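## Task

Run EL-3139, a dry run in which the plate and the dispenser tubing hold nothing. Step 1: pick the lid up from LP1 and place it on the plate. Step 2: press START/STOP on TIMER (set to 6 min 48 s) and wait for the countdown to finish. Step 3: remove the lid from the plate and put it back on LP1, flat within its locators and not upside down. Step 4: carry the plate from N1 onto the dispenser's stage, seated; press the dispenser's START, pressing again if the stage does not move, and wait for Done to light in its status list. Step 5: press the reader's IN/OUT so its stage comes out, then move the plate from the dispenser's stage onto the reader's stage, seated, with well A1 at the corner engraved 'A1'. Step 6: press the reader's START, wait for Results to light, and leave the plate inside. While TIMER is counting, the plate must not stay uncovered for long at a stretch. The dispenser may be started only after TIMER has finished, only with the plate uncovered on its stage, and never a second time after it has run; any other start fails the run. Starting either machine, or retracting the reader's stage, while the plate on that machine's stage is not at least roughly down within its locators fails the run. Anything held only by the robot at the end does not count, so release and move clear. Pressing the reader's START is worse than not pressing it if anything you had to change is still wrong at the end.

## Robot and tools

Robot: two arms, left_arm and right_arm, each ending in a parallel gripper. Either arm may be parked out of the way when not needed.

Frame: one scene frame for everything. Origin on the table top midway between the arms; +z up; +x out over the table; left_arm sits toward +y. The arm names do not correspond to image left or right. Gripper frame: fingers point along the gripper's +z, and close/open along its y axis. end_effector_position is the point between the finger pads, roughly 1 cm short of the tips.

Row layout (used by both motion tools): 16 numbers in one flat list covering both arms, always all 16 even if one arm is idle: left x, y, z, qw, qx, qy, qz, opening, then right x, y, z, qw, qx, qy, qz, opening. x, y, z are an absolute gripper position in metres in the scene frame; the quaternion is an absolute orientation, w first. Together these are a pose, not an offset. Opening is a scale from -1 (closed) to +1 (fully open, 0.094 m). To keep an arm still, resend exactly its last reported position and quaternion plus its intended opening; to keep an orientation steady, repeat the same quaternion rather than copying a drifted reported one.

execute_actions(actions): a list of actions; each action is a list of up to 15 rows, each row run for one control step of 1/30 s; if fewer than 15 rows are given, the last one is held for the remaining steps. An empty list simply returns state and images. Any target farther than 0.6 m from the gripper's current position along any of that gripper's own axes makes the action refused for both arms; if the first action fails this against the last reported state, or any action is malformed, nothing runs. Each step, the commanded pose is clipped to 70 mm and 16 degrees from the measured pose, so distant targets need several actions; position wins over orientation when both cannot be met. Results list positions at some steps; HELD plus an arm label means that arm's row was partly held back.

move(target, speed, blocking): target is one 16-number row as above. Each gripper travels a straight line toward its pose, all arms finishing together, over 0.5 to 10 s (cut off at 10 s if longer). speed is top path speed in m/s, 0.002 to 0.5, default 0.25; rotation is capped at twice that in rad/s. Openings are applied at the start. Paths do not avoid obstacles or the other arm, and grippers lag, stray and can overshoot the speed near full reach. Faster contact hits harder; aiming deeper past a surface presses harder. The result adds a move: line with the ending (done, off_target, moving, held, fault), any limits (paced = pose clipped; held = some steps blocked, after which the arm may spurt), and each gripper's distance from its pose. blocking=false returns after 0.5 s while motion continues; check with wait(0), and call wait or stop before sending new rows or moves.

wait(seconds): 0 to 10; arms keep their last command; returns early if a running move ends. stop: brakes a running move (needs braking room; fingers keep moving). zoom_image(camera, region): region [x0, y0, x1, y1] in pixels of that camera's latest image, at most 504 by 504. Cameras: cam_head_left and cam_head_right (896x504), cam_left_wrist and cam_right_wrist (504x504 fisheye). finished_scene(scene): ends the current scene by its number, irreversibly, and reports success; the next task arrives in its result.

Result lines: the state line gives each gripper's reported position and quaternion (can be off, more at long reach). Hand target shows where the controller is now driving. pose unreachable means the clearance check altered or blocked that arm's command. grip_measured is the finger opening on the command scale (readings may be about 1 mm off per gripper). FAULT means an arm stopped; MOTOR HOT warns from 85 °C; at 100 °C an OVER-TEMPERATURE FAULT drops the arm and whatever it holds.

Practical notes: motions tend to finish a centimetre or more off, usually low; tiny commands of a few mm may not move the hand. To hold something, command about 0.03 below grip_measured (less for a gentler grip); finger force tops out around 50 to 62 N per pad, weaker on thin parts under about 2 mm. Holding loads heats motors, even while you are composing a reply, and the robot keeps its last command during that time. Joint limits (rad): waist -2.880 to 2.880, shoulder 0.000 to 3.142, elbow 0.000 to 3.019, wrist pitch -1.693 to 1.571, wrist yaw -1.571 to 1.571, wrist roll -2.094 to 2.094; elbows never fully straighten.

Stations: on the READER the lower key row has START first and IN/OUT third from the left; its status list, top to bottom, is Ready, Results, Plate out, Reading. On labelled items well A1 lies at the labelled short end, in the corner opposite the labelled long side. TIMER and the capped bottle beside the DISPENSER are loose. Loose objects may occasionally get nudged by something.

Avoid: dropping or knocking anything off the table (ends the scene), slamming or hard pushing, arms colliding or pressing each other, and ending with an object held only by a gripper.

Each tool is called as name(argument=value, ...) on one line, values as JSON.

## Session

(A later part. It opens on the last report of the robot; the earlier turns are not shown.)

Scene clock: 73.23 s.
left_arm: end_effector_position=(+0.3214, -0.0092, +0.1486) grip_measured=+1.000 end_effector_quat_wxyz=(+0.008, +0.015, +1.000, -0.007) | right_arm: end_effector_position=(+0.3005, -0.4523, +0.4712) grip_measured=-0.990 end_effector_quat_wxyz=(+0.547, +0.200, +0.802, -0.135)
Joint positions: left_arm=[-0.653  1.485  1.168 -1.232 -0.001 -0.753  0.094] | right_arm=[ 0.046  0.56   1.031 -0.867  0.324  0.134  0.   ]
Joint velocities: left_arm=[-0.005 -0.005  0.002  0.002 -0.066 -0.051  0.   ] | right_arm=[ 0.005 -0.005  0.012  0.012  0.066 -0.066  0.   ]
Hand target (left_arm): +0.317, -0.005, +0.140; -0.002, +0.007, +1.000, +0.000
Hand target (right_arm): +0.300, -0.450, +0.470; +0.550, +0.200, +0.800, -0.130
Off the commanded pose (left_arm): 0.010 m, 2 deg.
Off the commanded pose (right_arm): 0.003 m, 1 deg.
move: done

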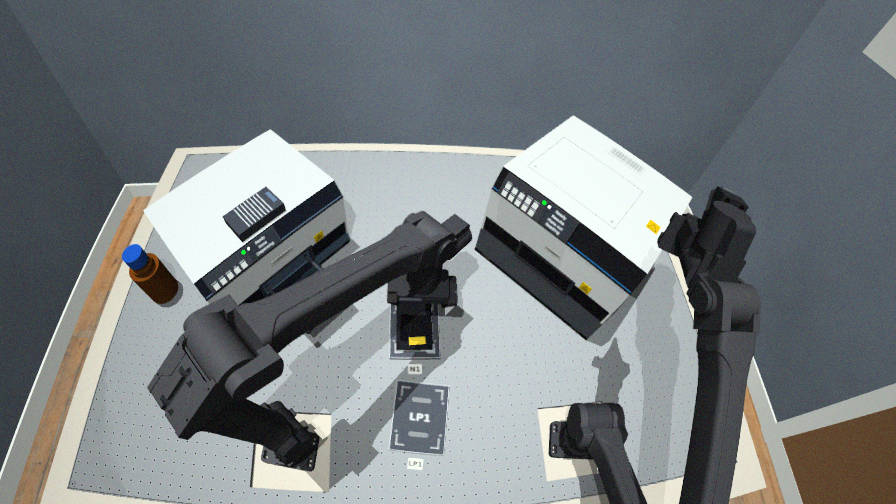

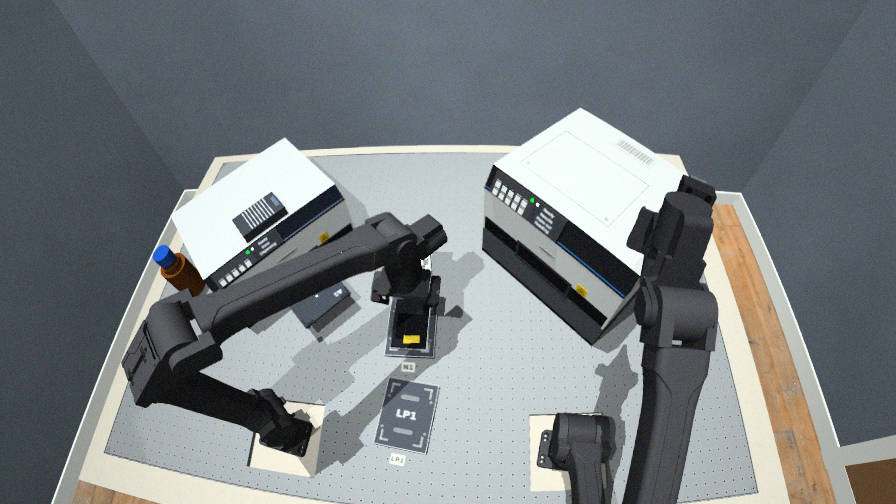

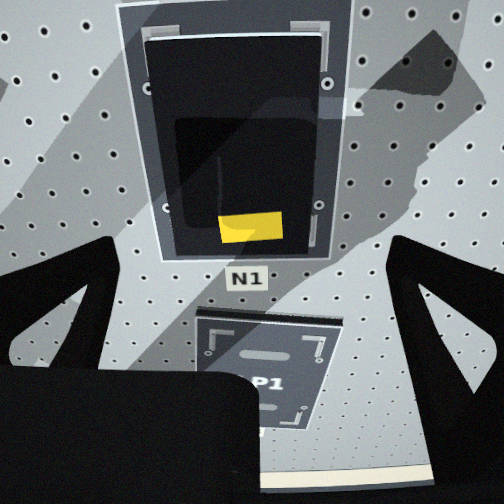

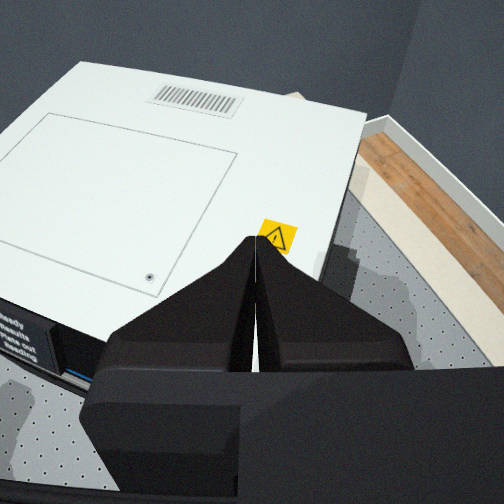

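move(target=[0.15,0.06,0.14,0,0.007,1,0,1,0.30,-0.45,0.47,0.55,0.2,0.8,-0.13,-1])

wait(seconds=10)

wait(seconds=10)

wait(seconds=10)

wait(seconds=10)

wait(seconds=10)

wait(seconds=10)

wait(seconds=10)

wait(seconds=10)

wait(seconds=10)

wait(seconds=10)

zoom_image(camera="cam_head_left", region=[360,220,480,340])

Scene clock: 78.73 s.
left_arm: end_effector_position=(+0.1532, +0.0571, +0.1448) grip_measured=+1.000 end_effector_quat_wxyz=(+0.004, +0.013, +1.000, -0.007) | right_arm: end_effector_position=(+0.3005, -0.4523, +0.4712) grip_measured=-0.990 end_effector_quat_wxyz=(+0.547, +0.200, +0.802, -0.135)
Joint positions: left_arm=[-0.921  1.064  0.788 -1.278 -0.001 -1.025  0.094] | right_arm=[ 0.046  0.56   1.031 -0.867  0.324  0.134  0.   ]
Joint velocities: left_arm=[-0.005 -0.015 -0.007 -0.012 -0.022  0.022  0.   ] | right_arm=[-0.005 -0.005 -0.012 -0.007  0.051 -0.066  0.   ]
Hand target (left_arm): +0.149, +0.061, +0.140; -0.002, +0.007, +1.000, +0.001
Hand target (right_arm): +0.300, -0.450, +0.470; +0.550, +0.200, +0.800, -0.130
Off the commanded pose (left_arm): 0.006 m, 1 deg.
Off the commanded pose (right_arm): 0.003 m, 1 deg.
move: done

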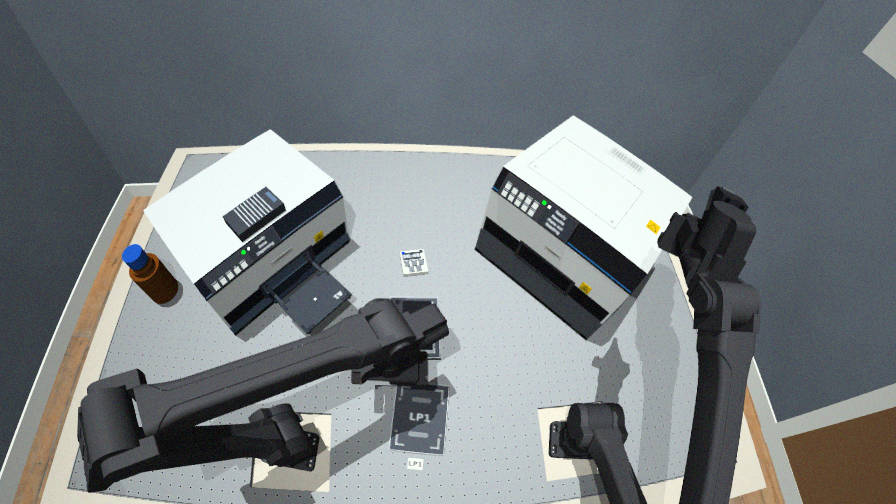

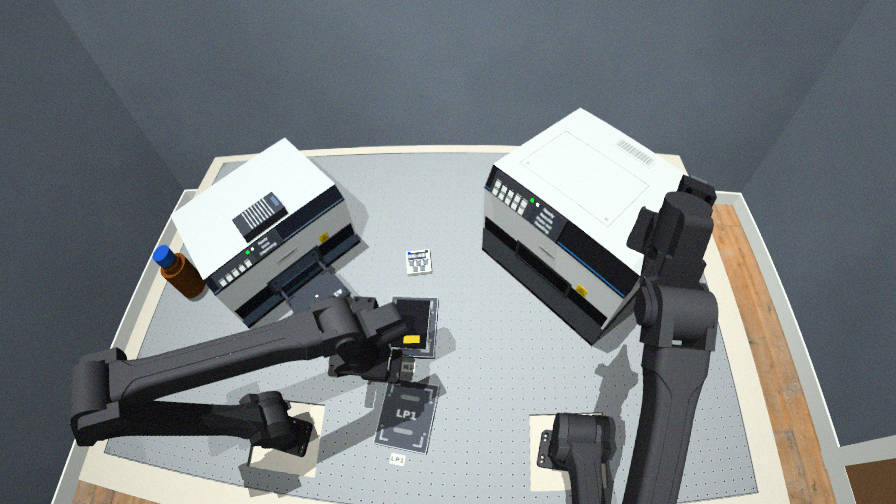

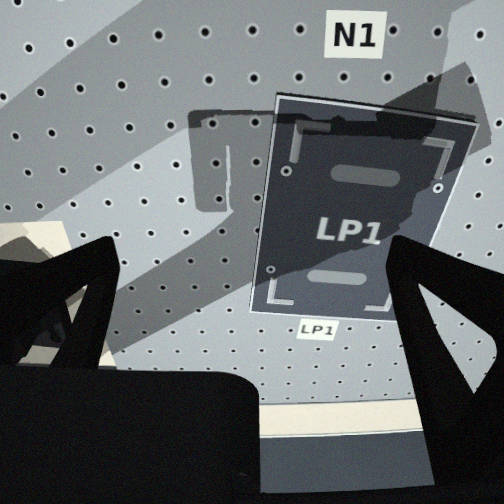

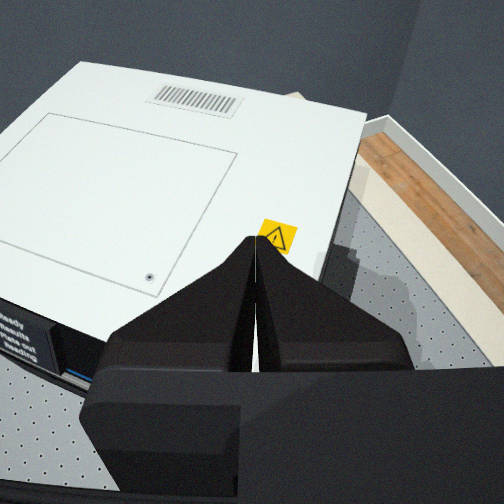

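Scene clock: 88.73 s.
left_arm: end_effector_position=(+0.1532, +0.0571, +0.1448) grip_measured=+1.000 end_effector_quat_wxyz=(+0.004, +0.012, +1.000, -0.007) | right_arm: end_effector_position=(+0.3005, -0.4523, +0.4712) grip_measured=-0.990 end_effector_quat_wxyz=(+0.547, +0.200, +0.802, -0.135)
Joint positions: left_arm=[-0.921  1.064  0.788 -1.278 -0.001 -1.028  0.094] | right_arm=[ 0.046  0.56   1.031 -0.867  0.324  0.134  0.   ]
Joint velocities: left_arm=[-0.005  0.005 -0.022  0.002 -0.007 -0.022  0.   ] | right_arm=[-0.005 -0.005  0.012 -0.002  0.037 -0.022 -0.001]
Hand target (left_arm): +0.149, +0.061, +0.140; -0.002, +0.007, +1.000, +0.001
Hand target (right_arm): +0.300, -0.450, +0.470; +0.550, +0.200, +0.800, -0.130
Off the commanded pose (left_arm): 0.006 m, 1 deg.
Off the commanded pose (right_arm): 0.003 m, 1 deg.
wait: 10.00 s; at rest by 0.17 s

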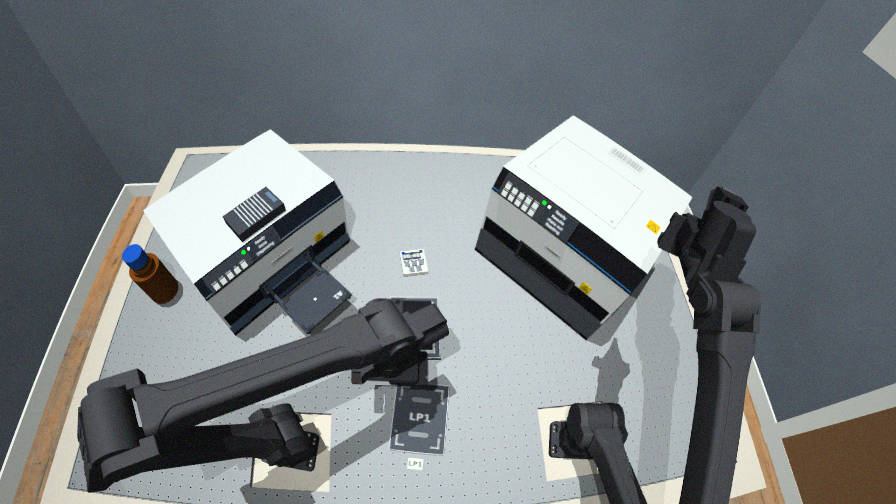

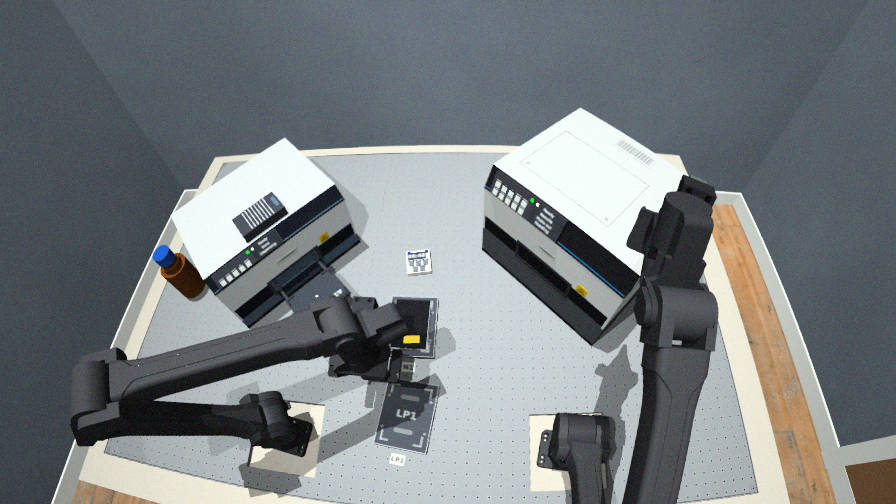

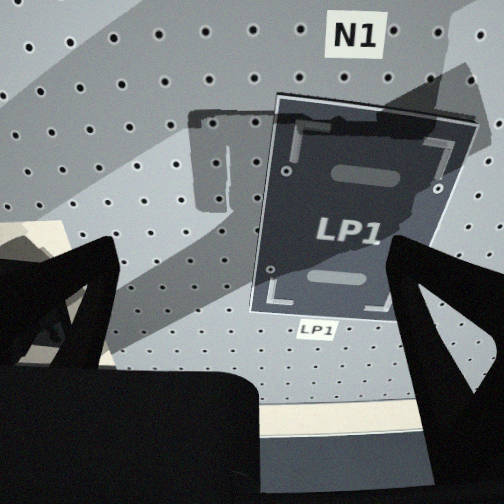

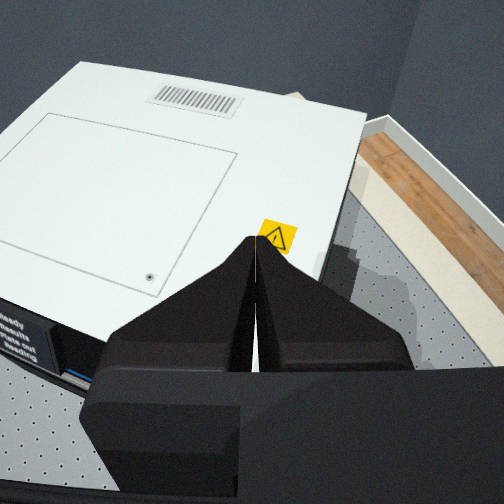

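Scene clock: 98.73 s.
left_arm: end_effector_position=(+0.1532, +0.0571, +0.1448) grip_measured=+1.000 end_effector_quat_wxyz=(+0.004, +0.012, +1.000, -0.007) | right_arm: end_effector_position=(+0.3005, -0.4523, +0.4712) grip_measured=-0.990 end_effector_quat_wxyz=(+0.547, +0.200, +0.802, -0.135)
Joint positions: left_arm=[-0.921  1.064  0.788 -1.278 -0.001 -1.028  0.094] | right_arm=[ 0.046  0.56   1.031 -0.867  0.324  0.134  0.   ]
Joint velocities: left_arm=[-0.015 -0.015 -0.012 -0.012 -0.007  0.037  0.   ] | right_arm=[-0.005  0.005  0.012  0.007 -0.022 -0.007  0.001]
Hand target (left_arm): +0.149, +0.061, +0.140; -0.002, +0.007, +1.000, +0.001
Hand target (right_arm): +0.300, -0.450, +0.470; +0.550, +0.200, +0.800, -0.130
Off the commanded pose (left_arm): 0.006 m, 1 deg.
Off the commanded pose (right_arm): 0.003 m, 1 deg.
wait: 10.00 s; at rest by 0.17 s

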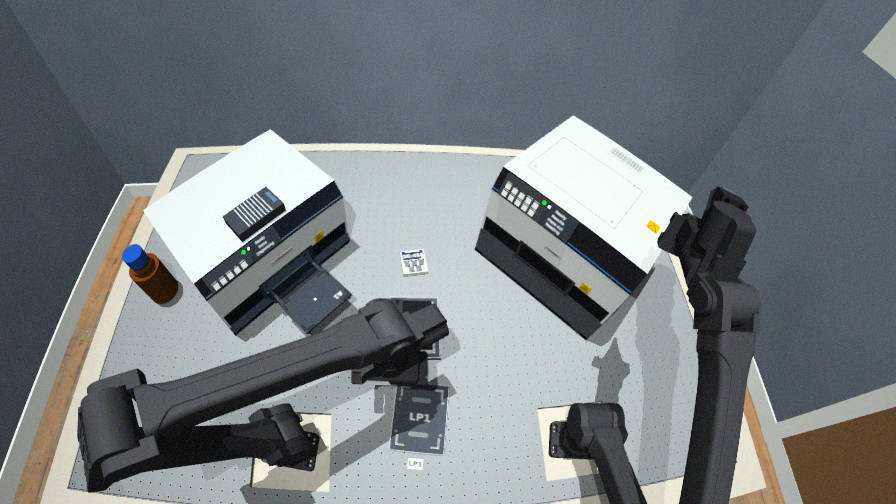

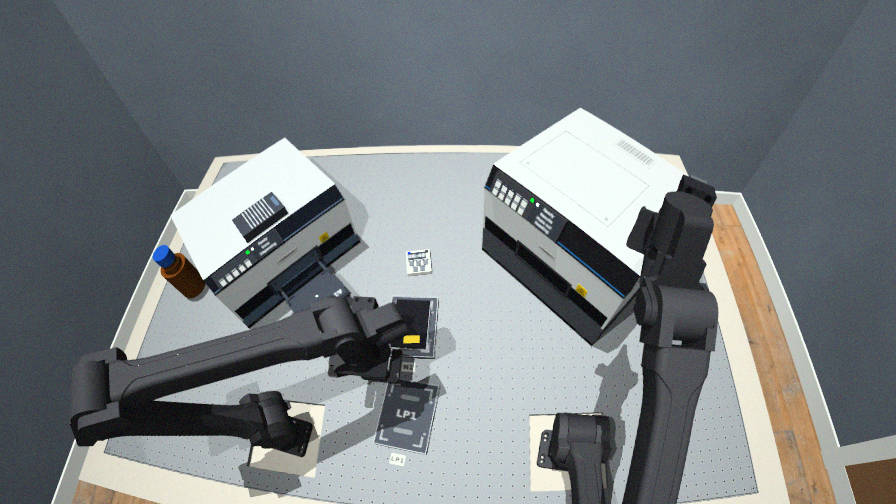

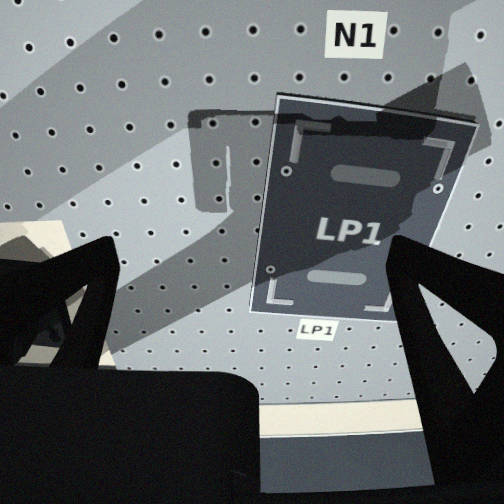

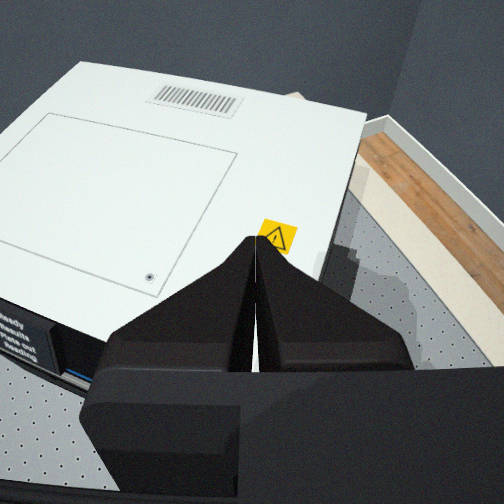

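Scene clock: 108.73 s.
left_arm: end_effector_position=(+0.1532, +0.0571, +0.1448) grip_measured=+1.000 end_effector_quat_wxyz=(+0.004, +0.012, +1.000, -0.007) | right_arm: end_effector_position=(+0.3005, -0.4523, +0.4712) grip_measured=-0.990 end_effector_quat_wxyz=(+0.547, +0.200, +0.802, -0.135)
Joint positions: left_arm=[-0.921  1.064  0.788 -1.278 -0.001 -1.028  0.094] | right_arm=[ 0.046  0.56   1.031 -0.867  0.324  0.134  0.   ]
Joint velocities: left_arm=[ 0.005  0.005  0.002  0.022  0.007 -0.081  0.   ] | right_arm=[-0.005 -0.005  0.017  0.007  0.066  0.081 -0.   ]
Hand target (left_arm): +0.149, +0.061, +0.140; -0.002, +0.007, +1.000, +0.001
Hand target (right_arm): +0.300, -0.450, +0.470; +0.550, +0.200, +0.800, -0.130
Off the commanded pose (left_arm): 0.006 m, 1 deg.
Off the commanded pose (right_arm): 0.003 m, 1 deg.
wait: 10.00 s; at rest by 0.17 s

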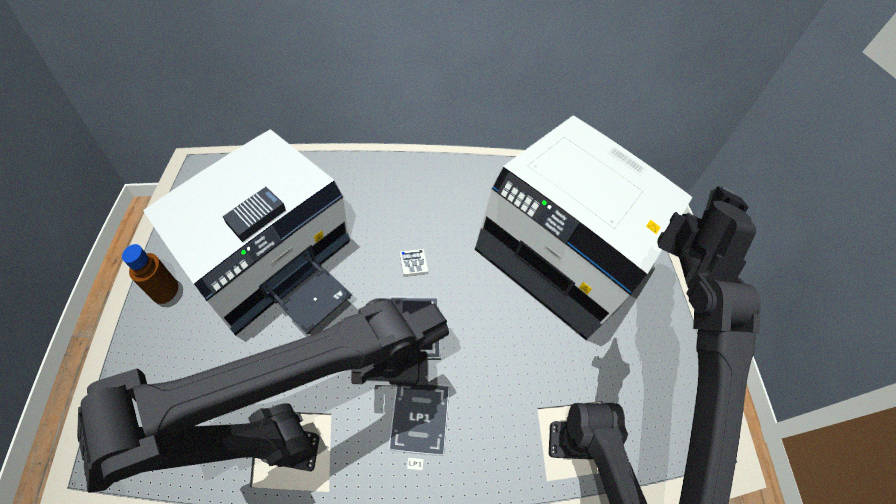

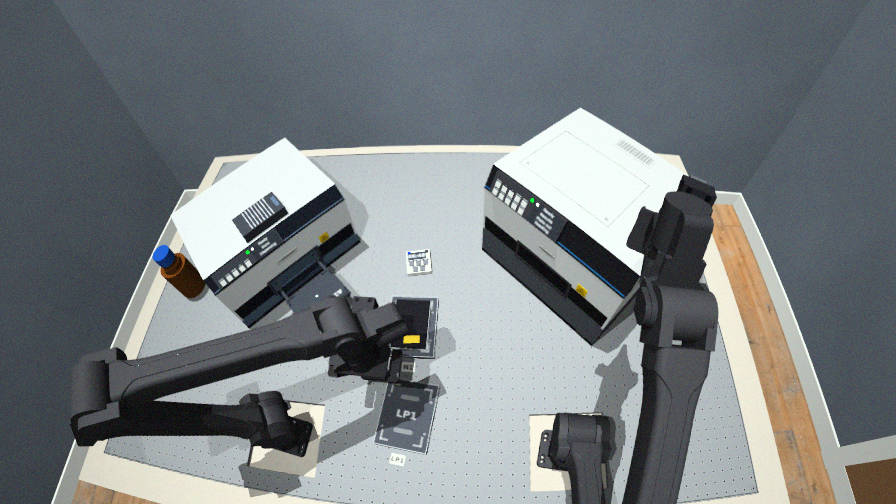

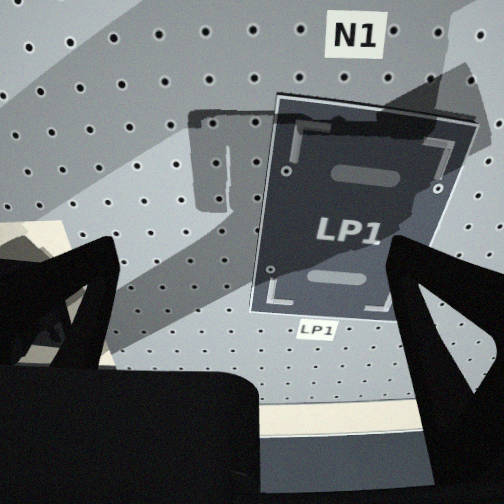

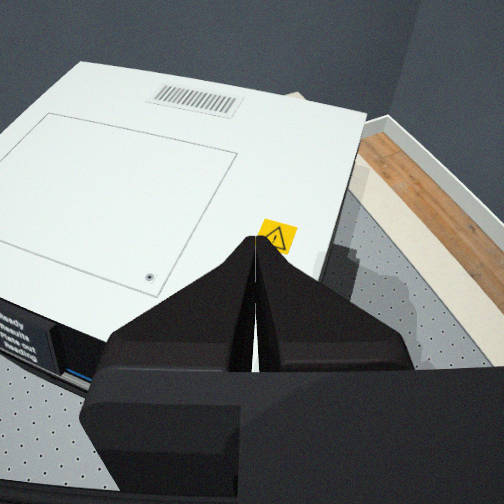

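Scene clock: 118.73 s.
left_arm: end_effector_position=(+0.1532, +0.0571, +0.1448) grip_measured=+1.000 end_effector_quat_wxyz=(+0.004, +0.012, +1.000, -0.007) | right_arm: end_effector_position=(+0.3005, -0.4523, +0.4712) grip_measured=-0.990 end_effector_quat_wxyz=(+0.547, +0.200, +0.802, -0.135)
Joint positions: left_arm=[-0.921  1.064  0.788 -1.278 -0.001 -1.028  0.094] | right_arm=[ 0.046  0.56   1.031 -0.867  0.324  0.134  0.   ]
Joint velocities: left_arm=[ 0.005 -0.005  0.002  0.007  0.022  0.037  0.   ] | right_arm=[-0.005 -0.024  0.012 -0.007  0.051  0.007  0.001]
Hand target (left_arm): +0.149, +0.061, +0.140; -0.002, +0.007, +1.000, +0.001
Hand target (right_arm): +0.300, -0.450, +0.470; +0.550, +0.200, +0.800, -0.130
Off the commanded pose (left_arm): 0.006 m, 1 deg.
Off the commanded pose (right_arm): 0.003 m, 1 deg.
wait: 10.00 s; at rest by 0.17 s

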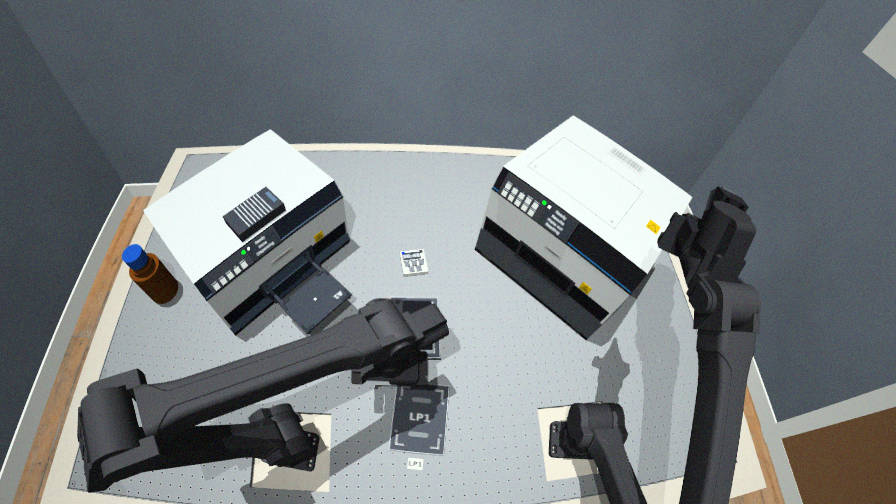

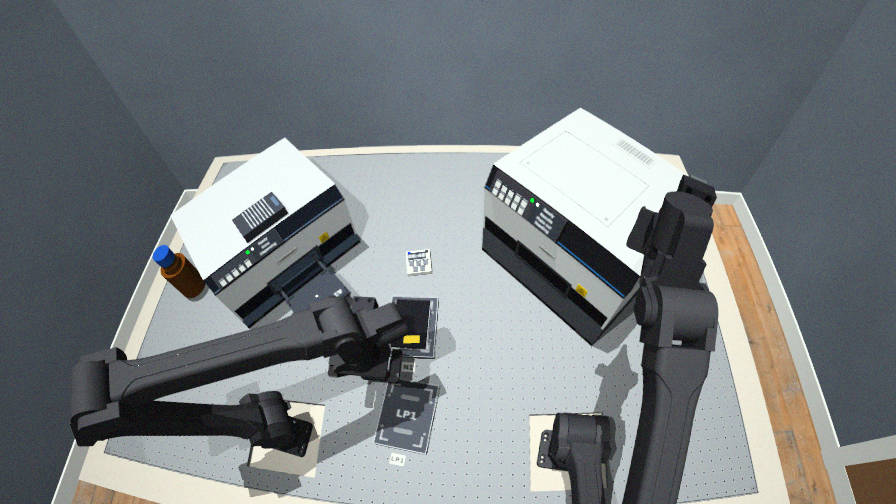

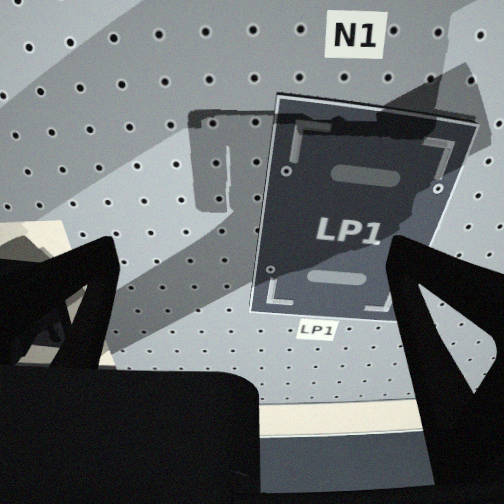

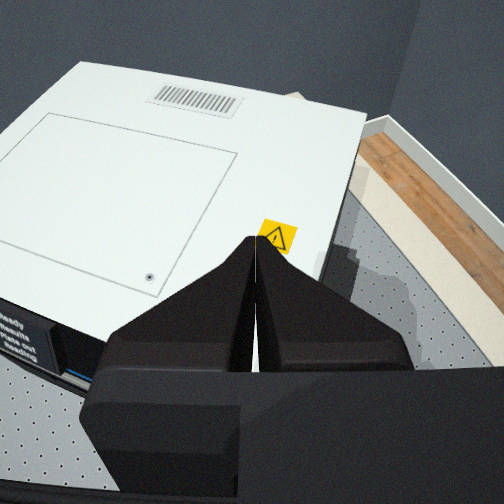

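Scene clock: 128.73 s.
left_arm: end_effector_position=(+0.1532, +0.0571, +0.1448) grip_measured=+1.000 end_effector_quat_wxyz=(+0.004, +0.012, +1.000, -0.007) | right_arm: end_effector_position=(+0.3005, -0.4523, +0.4712) grip_measured=-0.990 end_effector_quat_wxyz=(+0.547, +0.200, +0.802, -0.135)
Joint positions: left_arm=[-0.921  1.064  0.788 -1.278 -0.001 -1.028  0.094] | right_arm=[ 0.046  0.56   1.031 -0.867  0.324  0.134  0.   ]
Joint velocities: left_arm=[-0.005  0.005 -0.017 -0.017  0.007 -0.051  0.   ] | right_arm=[-0.015  0.005 -0.002  0.017  0.007 -0.037 -0.001]
Hand target (left_arm): +0.149, +0.061, +0.140; -0.002, +0.007, +1.000, +0.001
Hand target (right_arm): +0.300, -0.450, +0.470; +0.550, +0.200, +0.800, -0.130
Off the commanded pose (left_arm): 0.006 m, 1 deg.
Off the commanded pose (right_arm): 0.003 m, 1 deg.
wait: 10.00 s; at rest by 0.17 s

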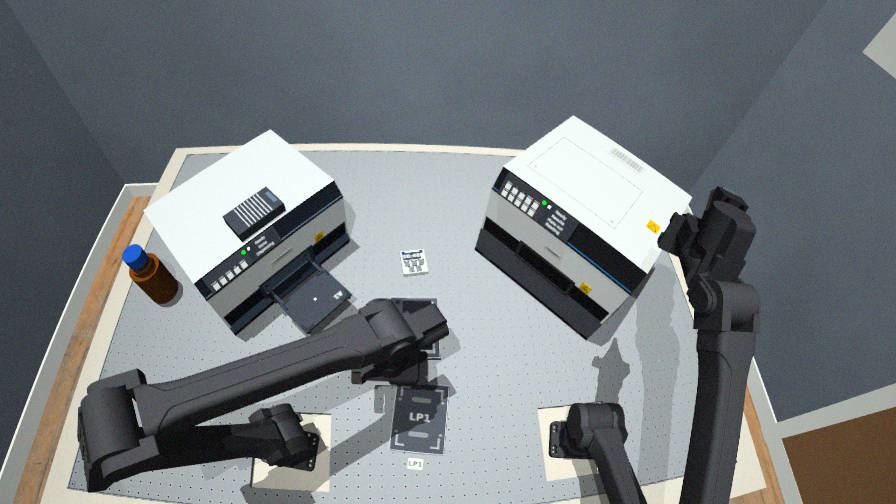

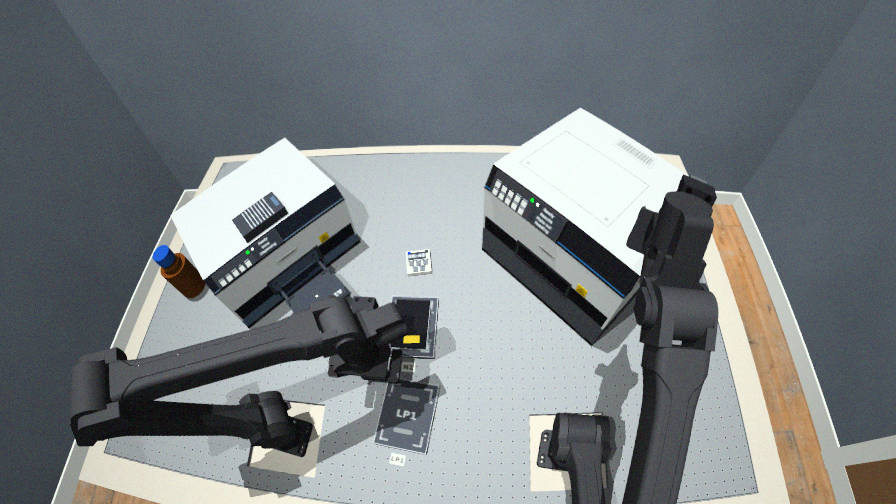

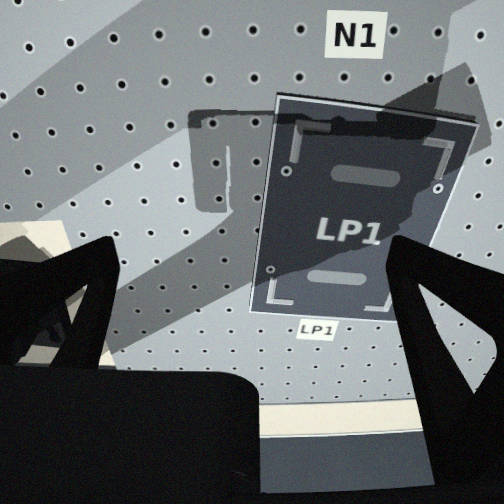

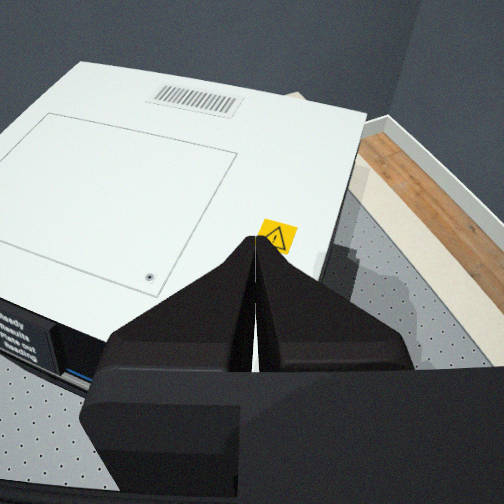

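Scene clock: 138.73 s.
left_arm: end_effector_position=(+0.1532, +0.0571, +0.1448) grip_measured=+1.000 end_effector_quat_wxyz=(+0.004, +0.012, +1.000, -0.007) | right_arm: end_effector_position=(+0.3005, -0.4523, +0.4712) grip_measured=-0.990 end_effector_quat_wxyz=(+0.547, +0.200, +0.802, -0.135)
Joint positions: left_arm=[-0.921  1.064  0.788 -1.278 -0.001 -1.028  0.094] | right_arm=[ 0.046  0.56   1.031 -0.867  0.324  0.134  0.   ]
Joint velocities: left_arm=[-0.015 -0.024  0.002  0.002 -0.007 -0.007  0.   ] | right_arm=[-0.005  0.005  0.007 -0.002  0.037 -0.051  0.   ]
Hand target (left_arm): +0.149, +0.061, +0.140; -0.002, +0.007, +1.000, +0.001
Hand target (right_arm): +0.300, -0.450, +0.470; +0.550, +0.200, +0.800, -0.130
Off the commanded pose (left_arm): 0.006 m, 1 deg.
Off the commanded pose (right_arm): 0.003 m, 1 deg.
wait: 10.00 s; at rest by 0.17 s

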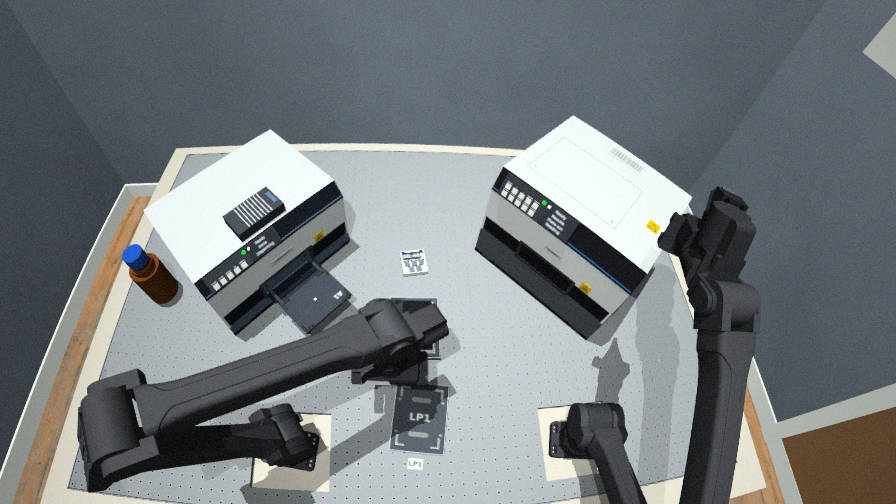

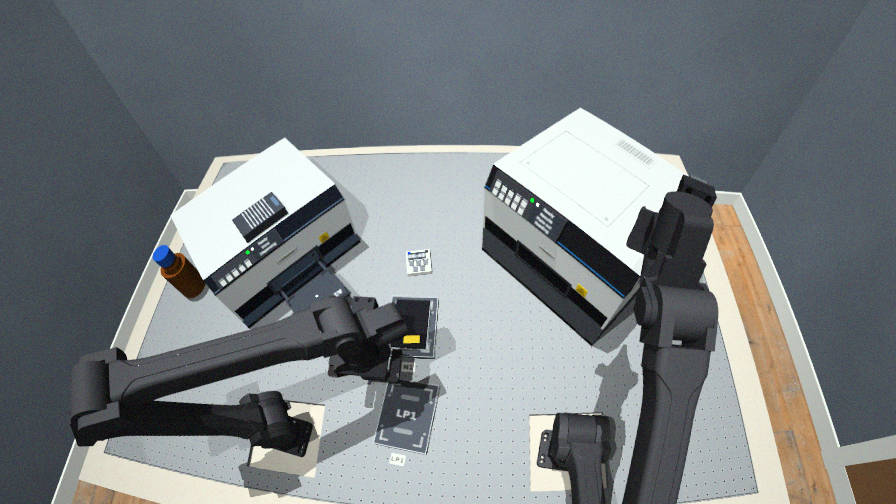

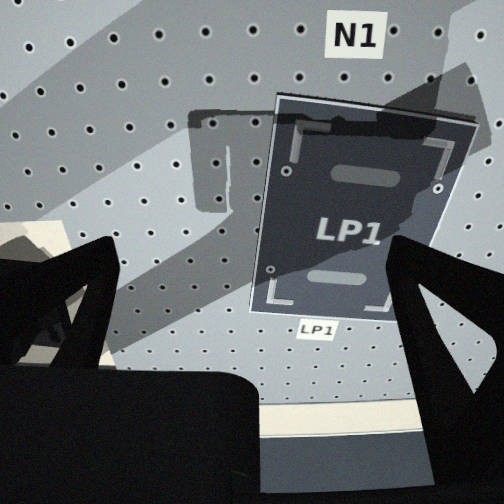

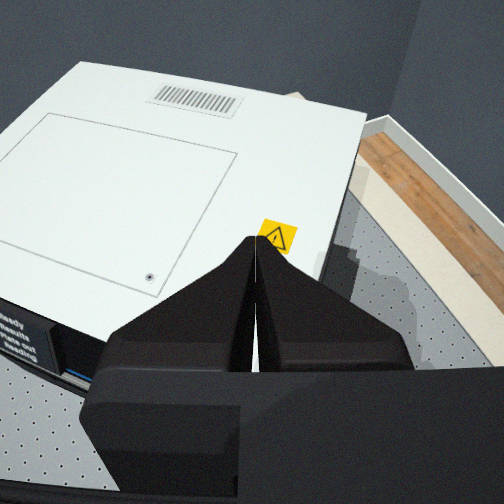

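Scene clock: 148.73 s.
left_arm: end_effector_position=(+0.1532, +0.0571, +0.1448) grip_measured=+1.000 end_effector_quat_wxyz=(+0.004, +0.012, +1.000, -0.007) | right_arm: end_effector_position=(+0.3005, -0.4523, +0.4712) grip_measured=-0.990 end_effector_quat_wxyz=(+0.547, +0.200, +0.802, -0.135)
Joint positions: left_arm=[-0.921  1.064  0.788 -1.278 -0.001 -1.028  0.094] | right_arm=[ 0.046  0.56   1.031 -0.867  0.324  0.134  0.   ]
Joint velocities: left_arm=[-0.005 -0.005 -0.007 -0.012 -0.007 -0.007  0.   ] | right_arm=[-0.015 -0.015  0.007  0.007 -0.007 -0.095  0.   ]
Hand target (left_arm): +0.149, +0.061, +0.140; -0.002, +0.007, +1.000, +0.001
Hand target (right_arm): +0.300, -0.450, +0.470; +0.550, +0.200, +0.800, -0.130
Off the commanded pose (left_arm): 0.006 m, 1 deg.
Off the commanded pose (right_arm): 0.003 m, 1 deg.
wait: 10.00 s; at rest by 0.17 s

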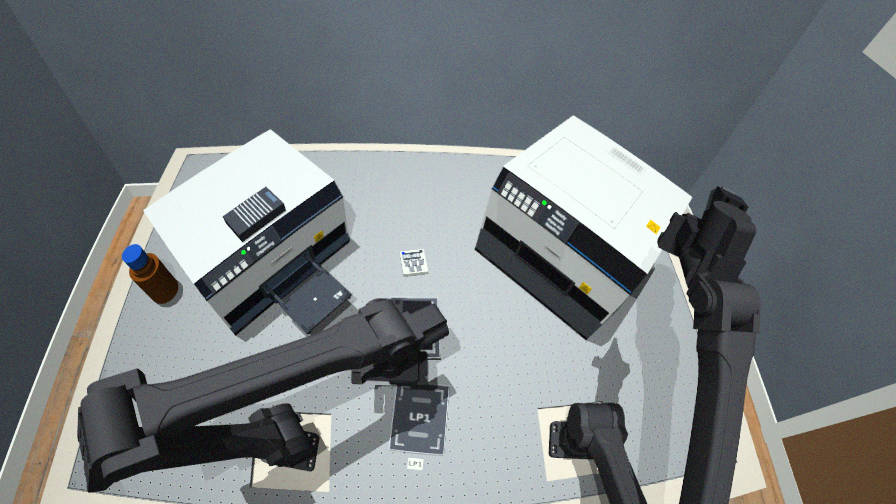

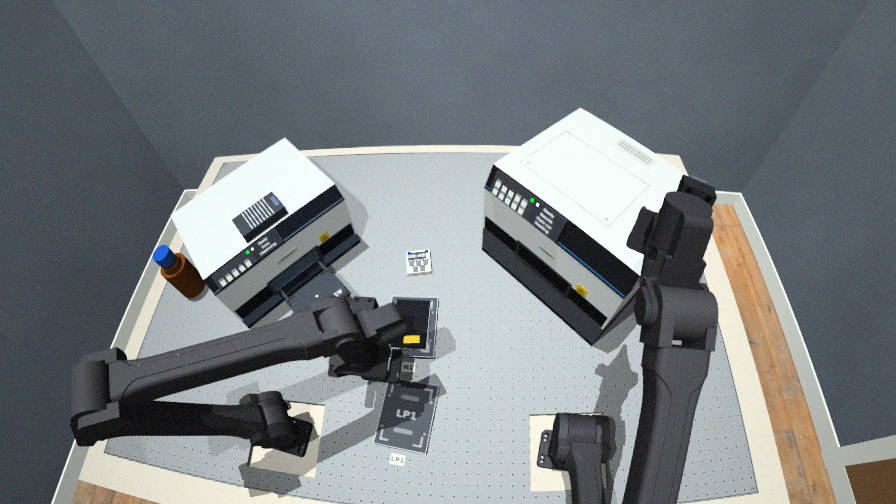

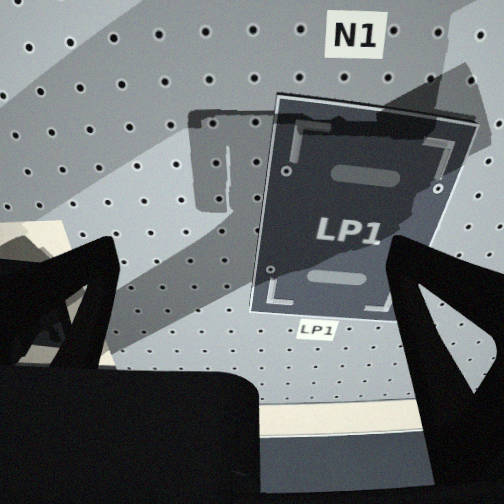

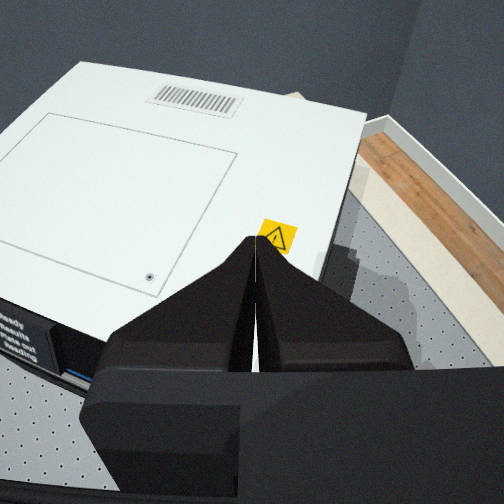

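Scene clock: 158.73 s.
left_arm: end_effector_position=(+0.1532, +0.0571, +0.1448) grip_measured=+1.000 end_effector_quat_wxyz=(+0.004, +0.012, +1.000, -0.007) | right_arm: end_effector_position=(+0.3005, -0.4523, +0.4712) grip_measured=-0.990 end_effector_quat_wxyz=(+0.547, +0.200, +0.802, -0.135)
Joint positions: left_arm=[-0.921  1.064  0.788 -1.278 -0.001 -1.028  0.094] | right_arm=[ 0.046  0.56   1.031 -0.867  0.324  0.134  0.   ]
Joint velocities: left_arm=[ 0.005 -0.005  0.002 -0.012  0.007  0.022  0.   ] | right_arm=[-0.005  0.005 -0.017  0.002 -0.051 -0.037  0.001]
Hand target (left_arm): +0.149, +0.061, +0.140; -0.002, +0.007, +1.000, +0.001
Hand target (right_arm): +0.300, -0.450, +0.470; +0.550, +0.200, +0.800, -0.130
Off the commanded pose (left_arm): 0.006 m, 1 deg.
Off the commanded pose (right_arm): 0.003 m, 1 deg.
wait: 10.00 s; at rest by 0.17 s

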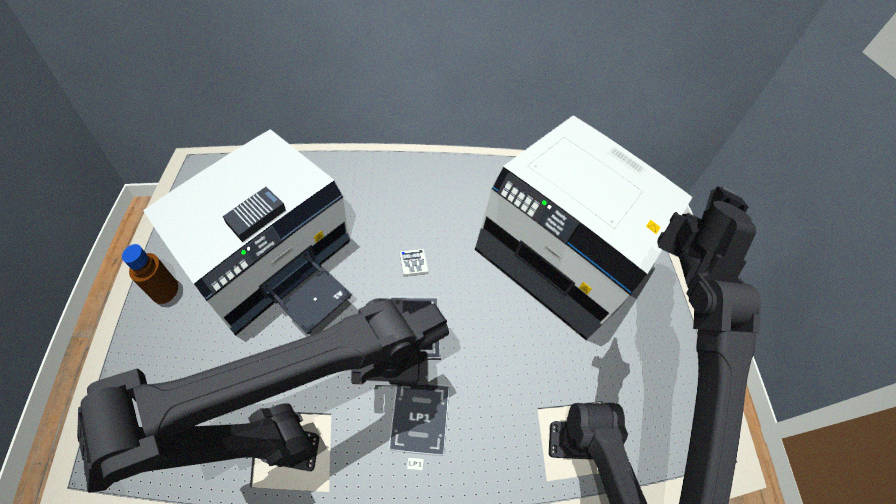

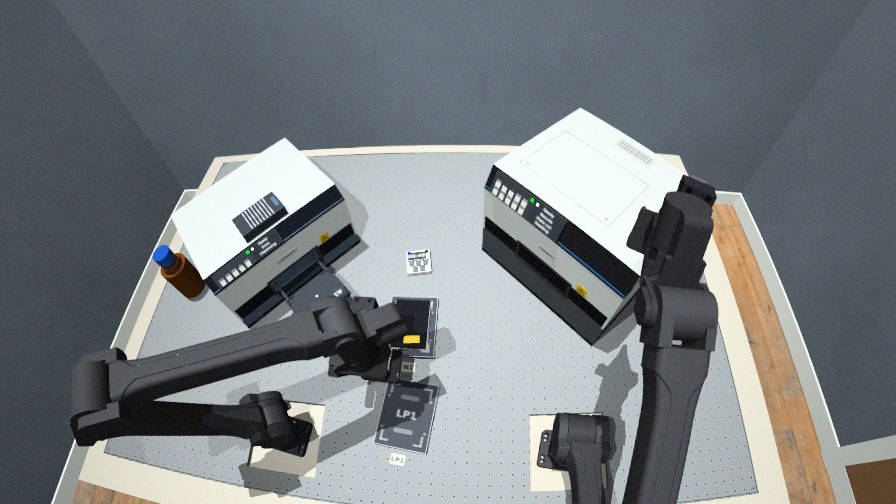

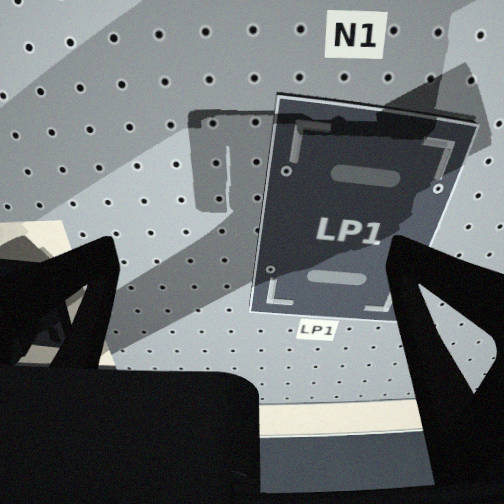

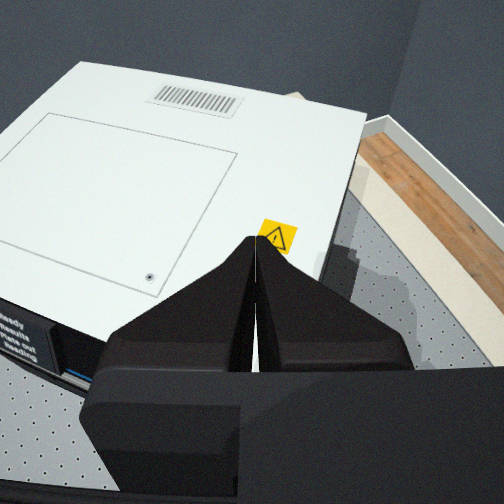

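Scene clock: 168.73 s.
left_arm: end_effector_position=(+0.1532, +0.0571, +0.1448) grip_measured=+1.000 end_effector_quat_wxyz=(+0.004, +0.012, +1.000, -0.007) | right_arm: end_effector_position=(+0.3005, -0.4523, +0.4712) grip_measured=-0.990 end_effector_quat_wxyz=(+0.547, +0.200, +0.802, -0.135)
Joint positions: left_arm=[-0.921  1.064  0.788 -1.278 -0.001 -1.028  0.094] | right_arm=[ 0.046  0.56   1.031 -0.867  0.324  0.134  0.   ]
Joint velocities: left_arm=[-0.005 -0.015 -0.012  0.007 -0.022 -0.007  0.   ] | right_arm=[ 0.005 -0.024 -0.002 -0.002 -0.022 -0.022  0.   ]
Hand target (left_arm): +0.149, +0.061, +0.140; -0.002, +0.007, +1.000, +0.001
Hand target (right_arm): +0.300, -0.450, +0.470; +0.550, +0.200, +0.800, -0.130
Off the commanded pose (left_arm): 0.006 m, 1 deg.
Off the commanded pose (right_arm): 0.003 m, 1 deg.
wait: 10.00 s; at rest by 0.17 s

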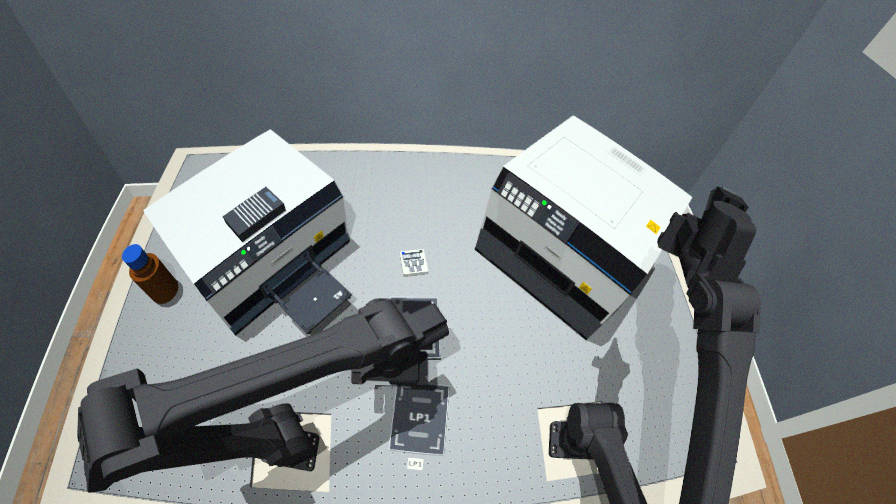

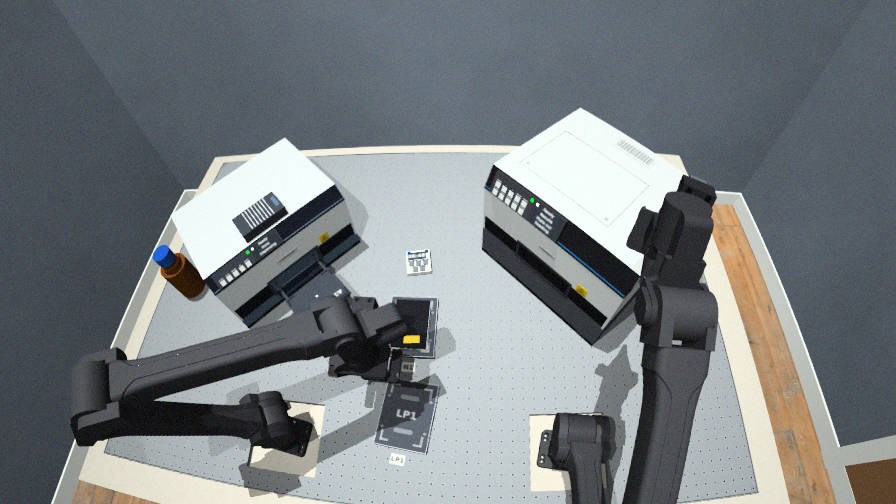

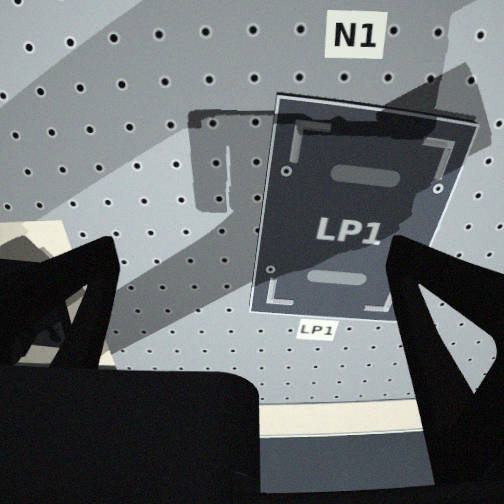

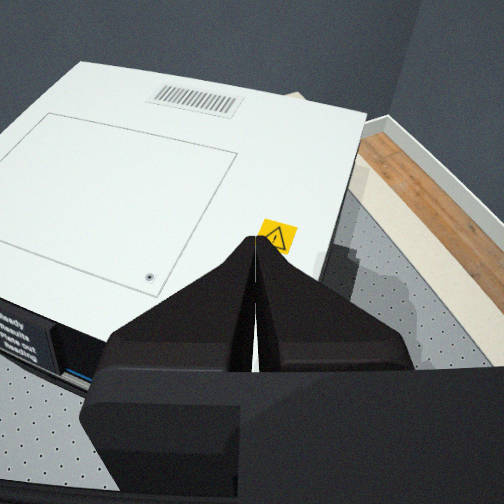

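Scene clock: 178.73 s.
left_arm: end_effector_position=(+0.1532, +0.0571, +0.1448) grip_measured=+1.000 end_effector_quat_wxyz=(+0.004, +0.012, +1.000, -0.007) | right_arm: end_effector_position=(+0.3005, -0.4523, +0.4712) grip_measured=-0.990 end_effector_quat_wxyz=(+0.547, +0.200, +0.802, -0.135)
Joint positions: left_arm=[-0.921  1.064  0.788 -1.278 -0.001 -1.028  0.094] | right_arm=[ 0.046  0.56   1.031 -0.867  0.324  0.134  0.   ]
Joint velocities: left_arm=[-0.005 -0.005  0.012  0.007 -0.022  0.007  0.   ] | right_arm=[-0.005  0.005 -0.007 -0.012  0.022  0.095 -0.   ]
Hand target (left_arm): +0.149, +0.061, +0.140; -0.002, +0.007, +1.000, +0.001
Hand target (right_arm): +0.300, -0.450, +0.470; +0.550, +0.200, +0.800, -0.130
Off the commanded pose (left_arm): 0.006 m, 1 deg.
Off the commanded pose (right_arm): 0.003 m, 1 deg.
wait: 10.00 s; at rest by 0.17 s

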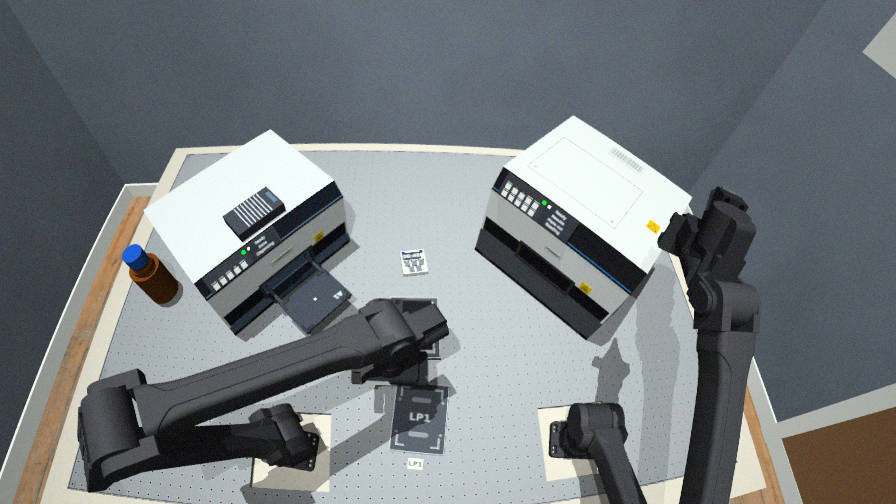

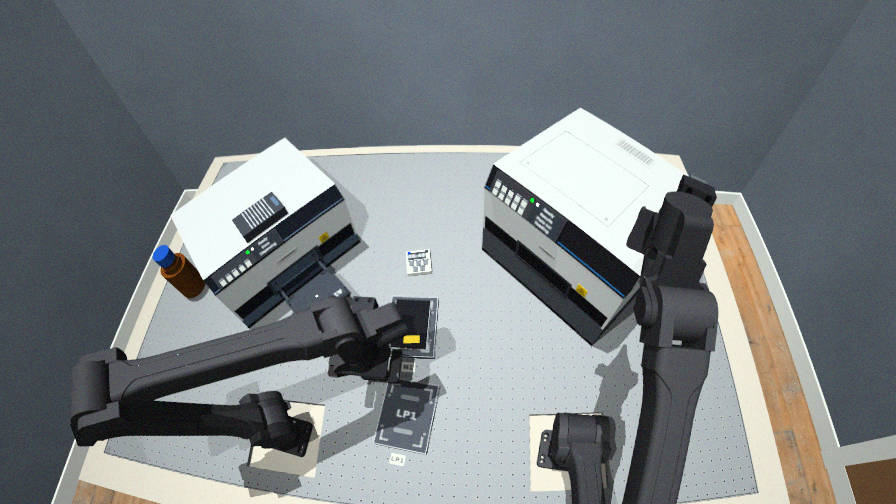

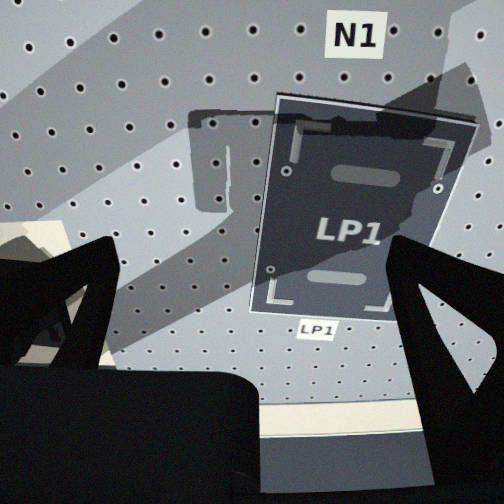

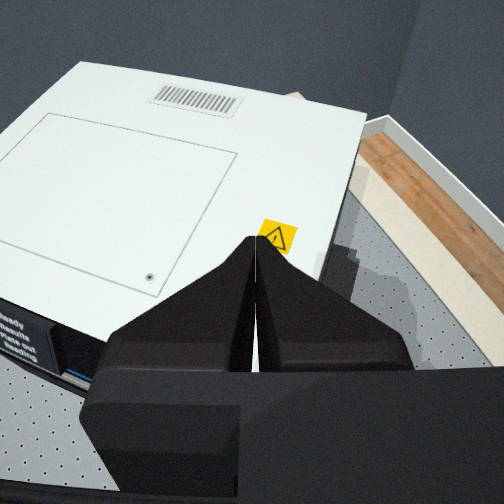

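Region (360, 220, 480, 340) of cam_head_left's 896x504 image, scaled by 4.200, with more detail than that image has.

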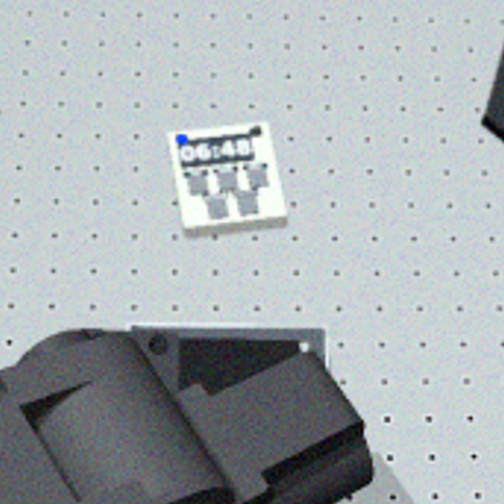

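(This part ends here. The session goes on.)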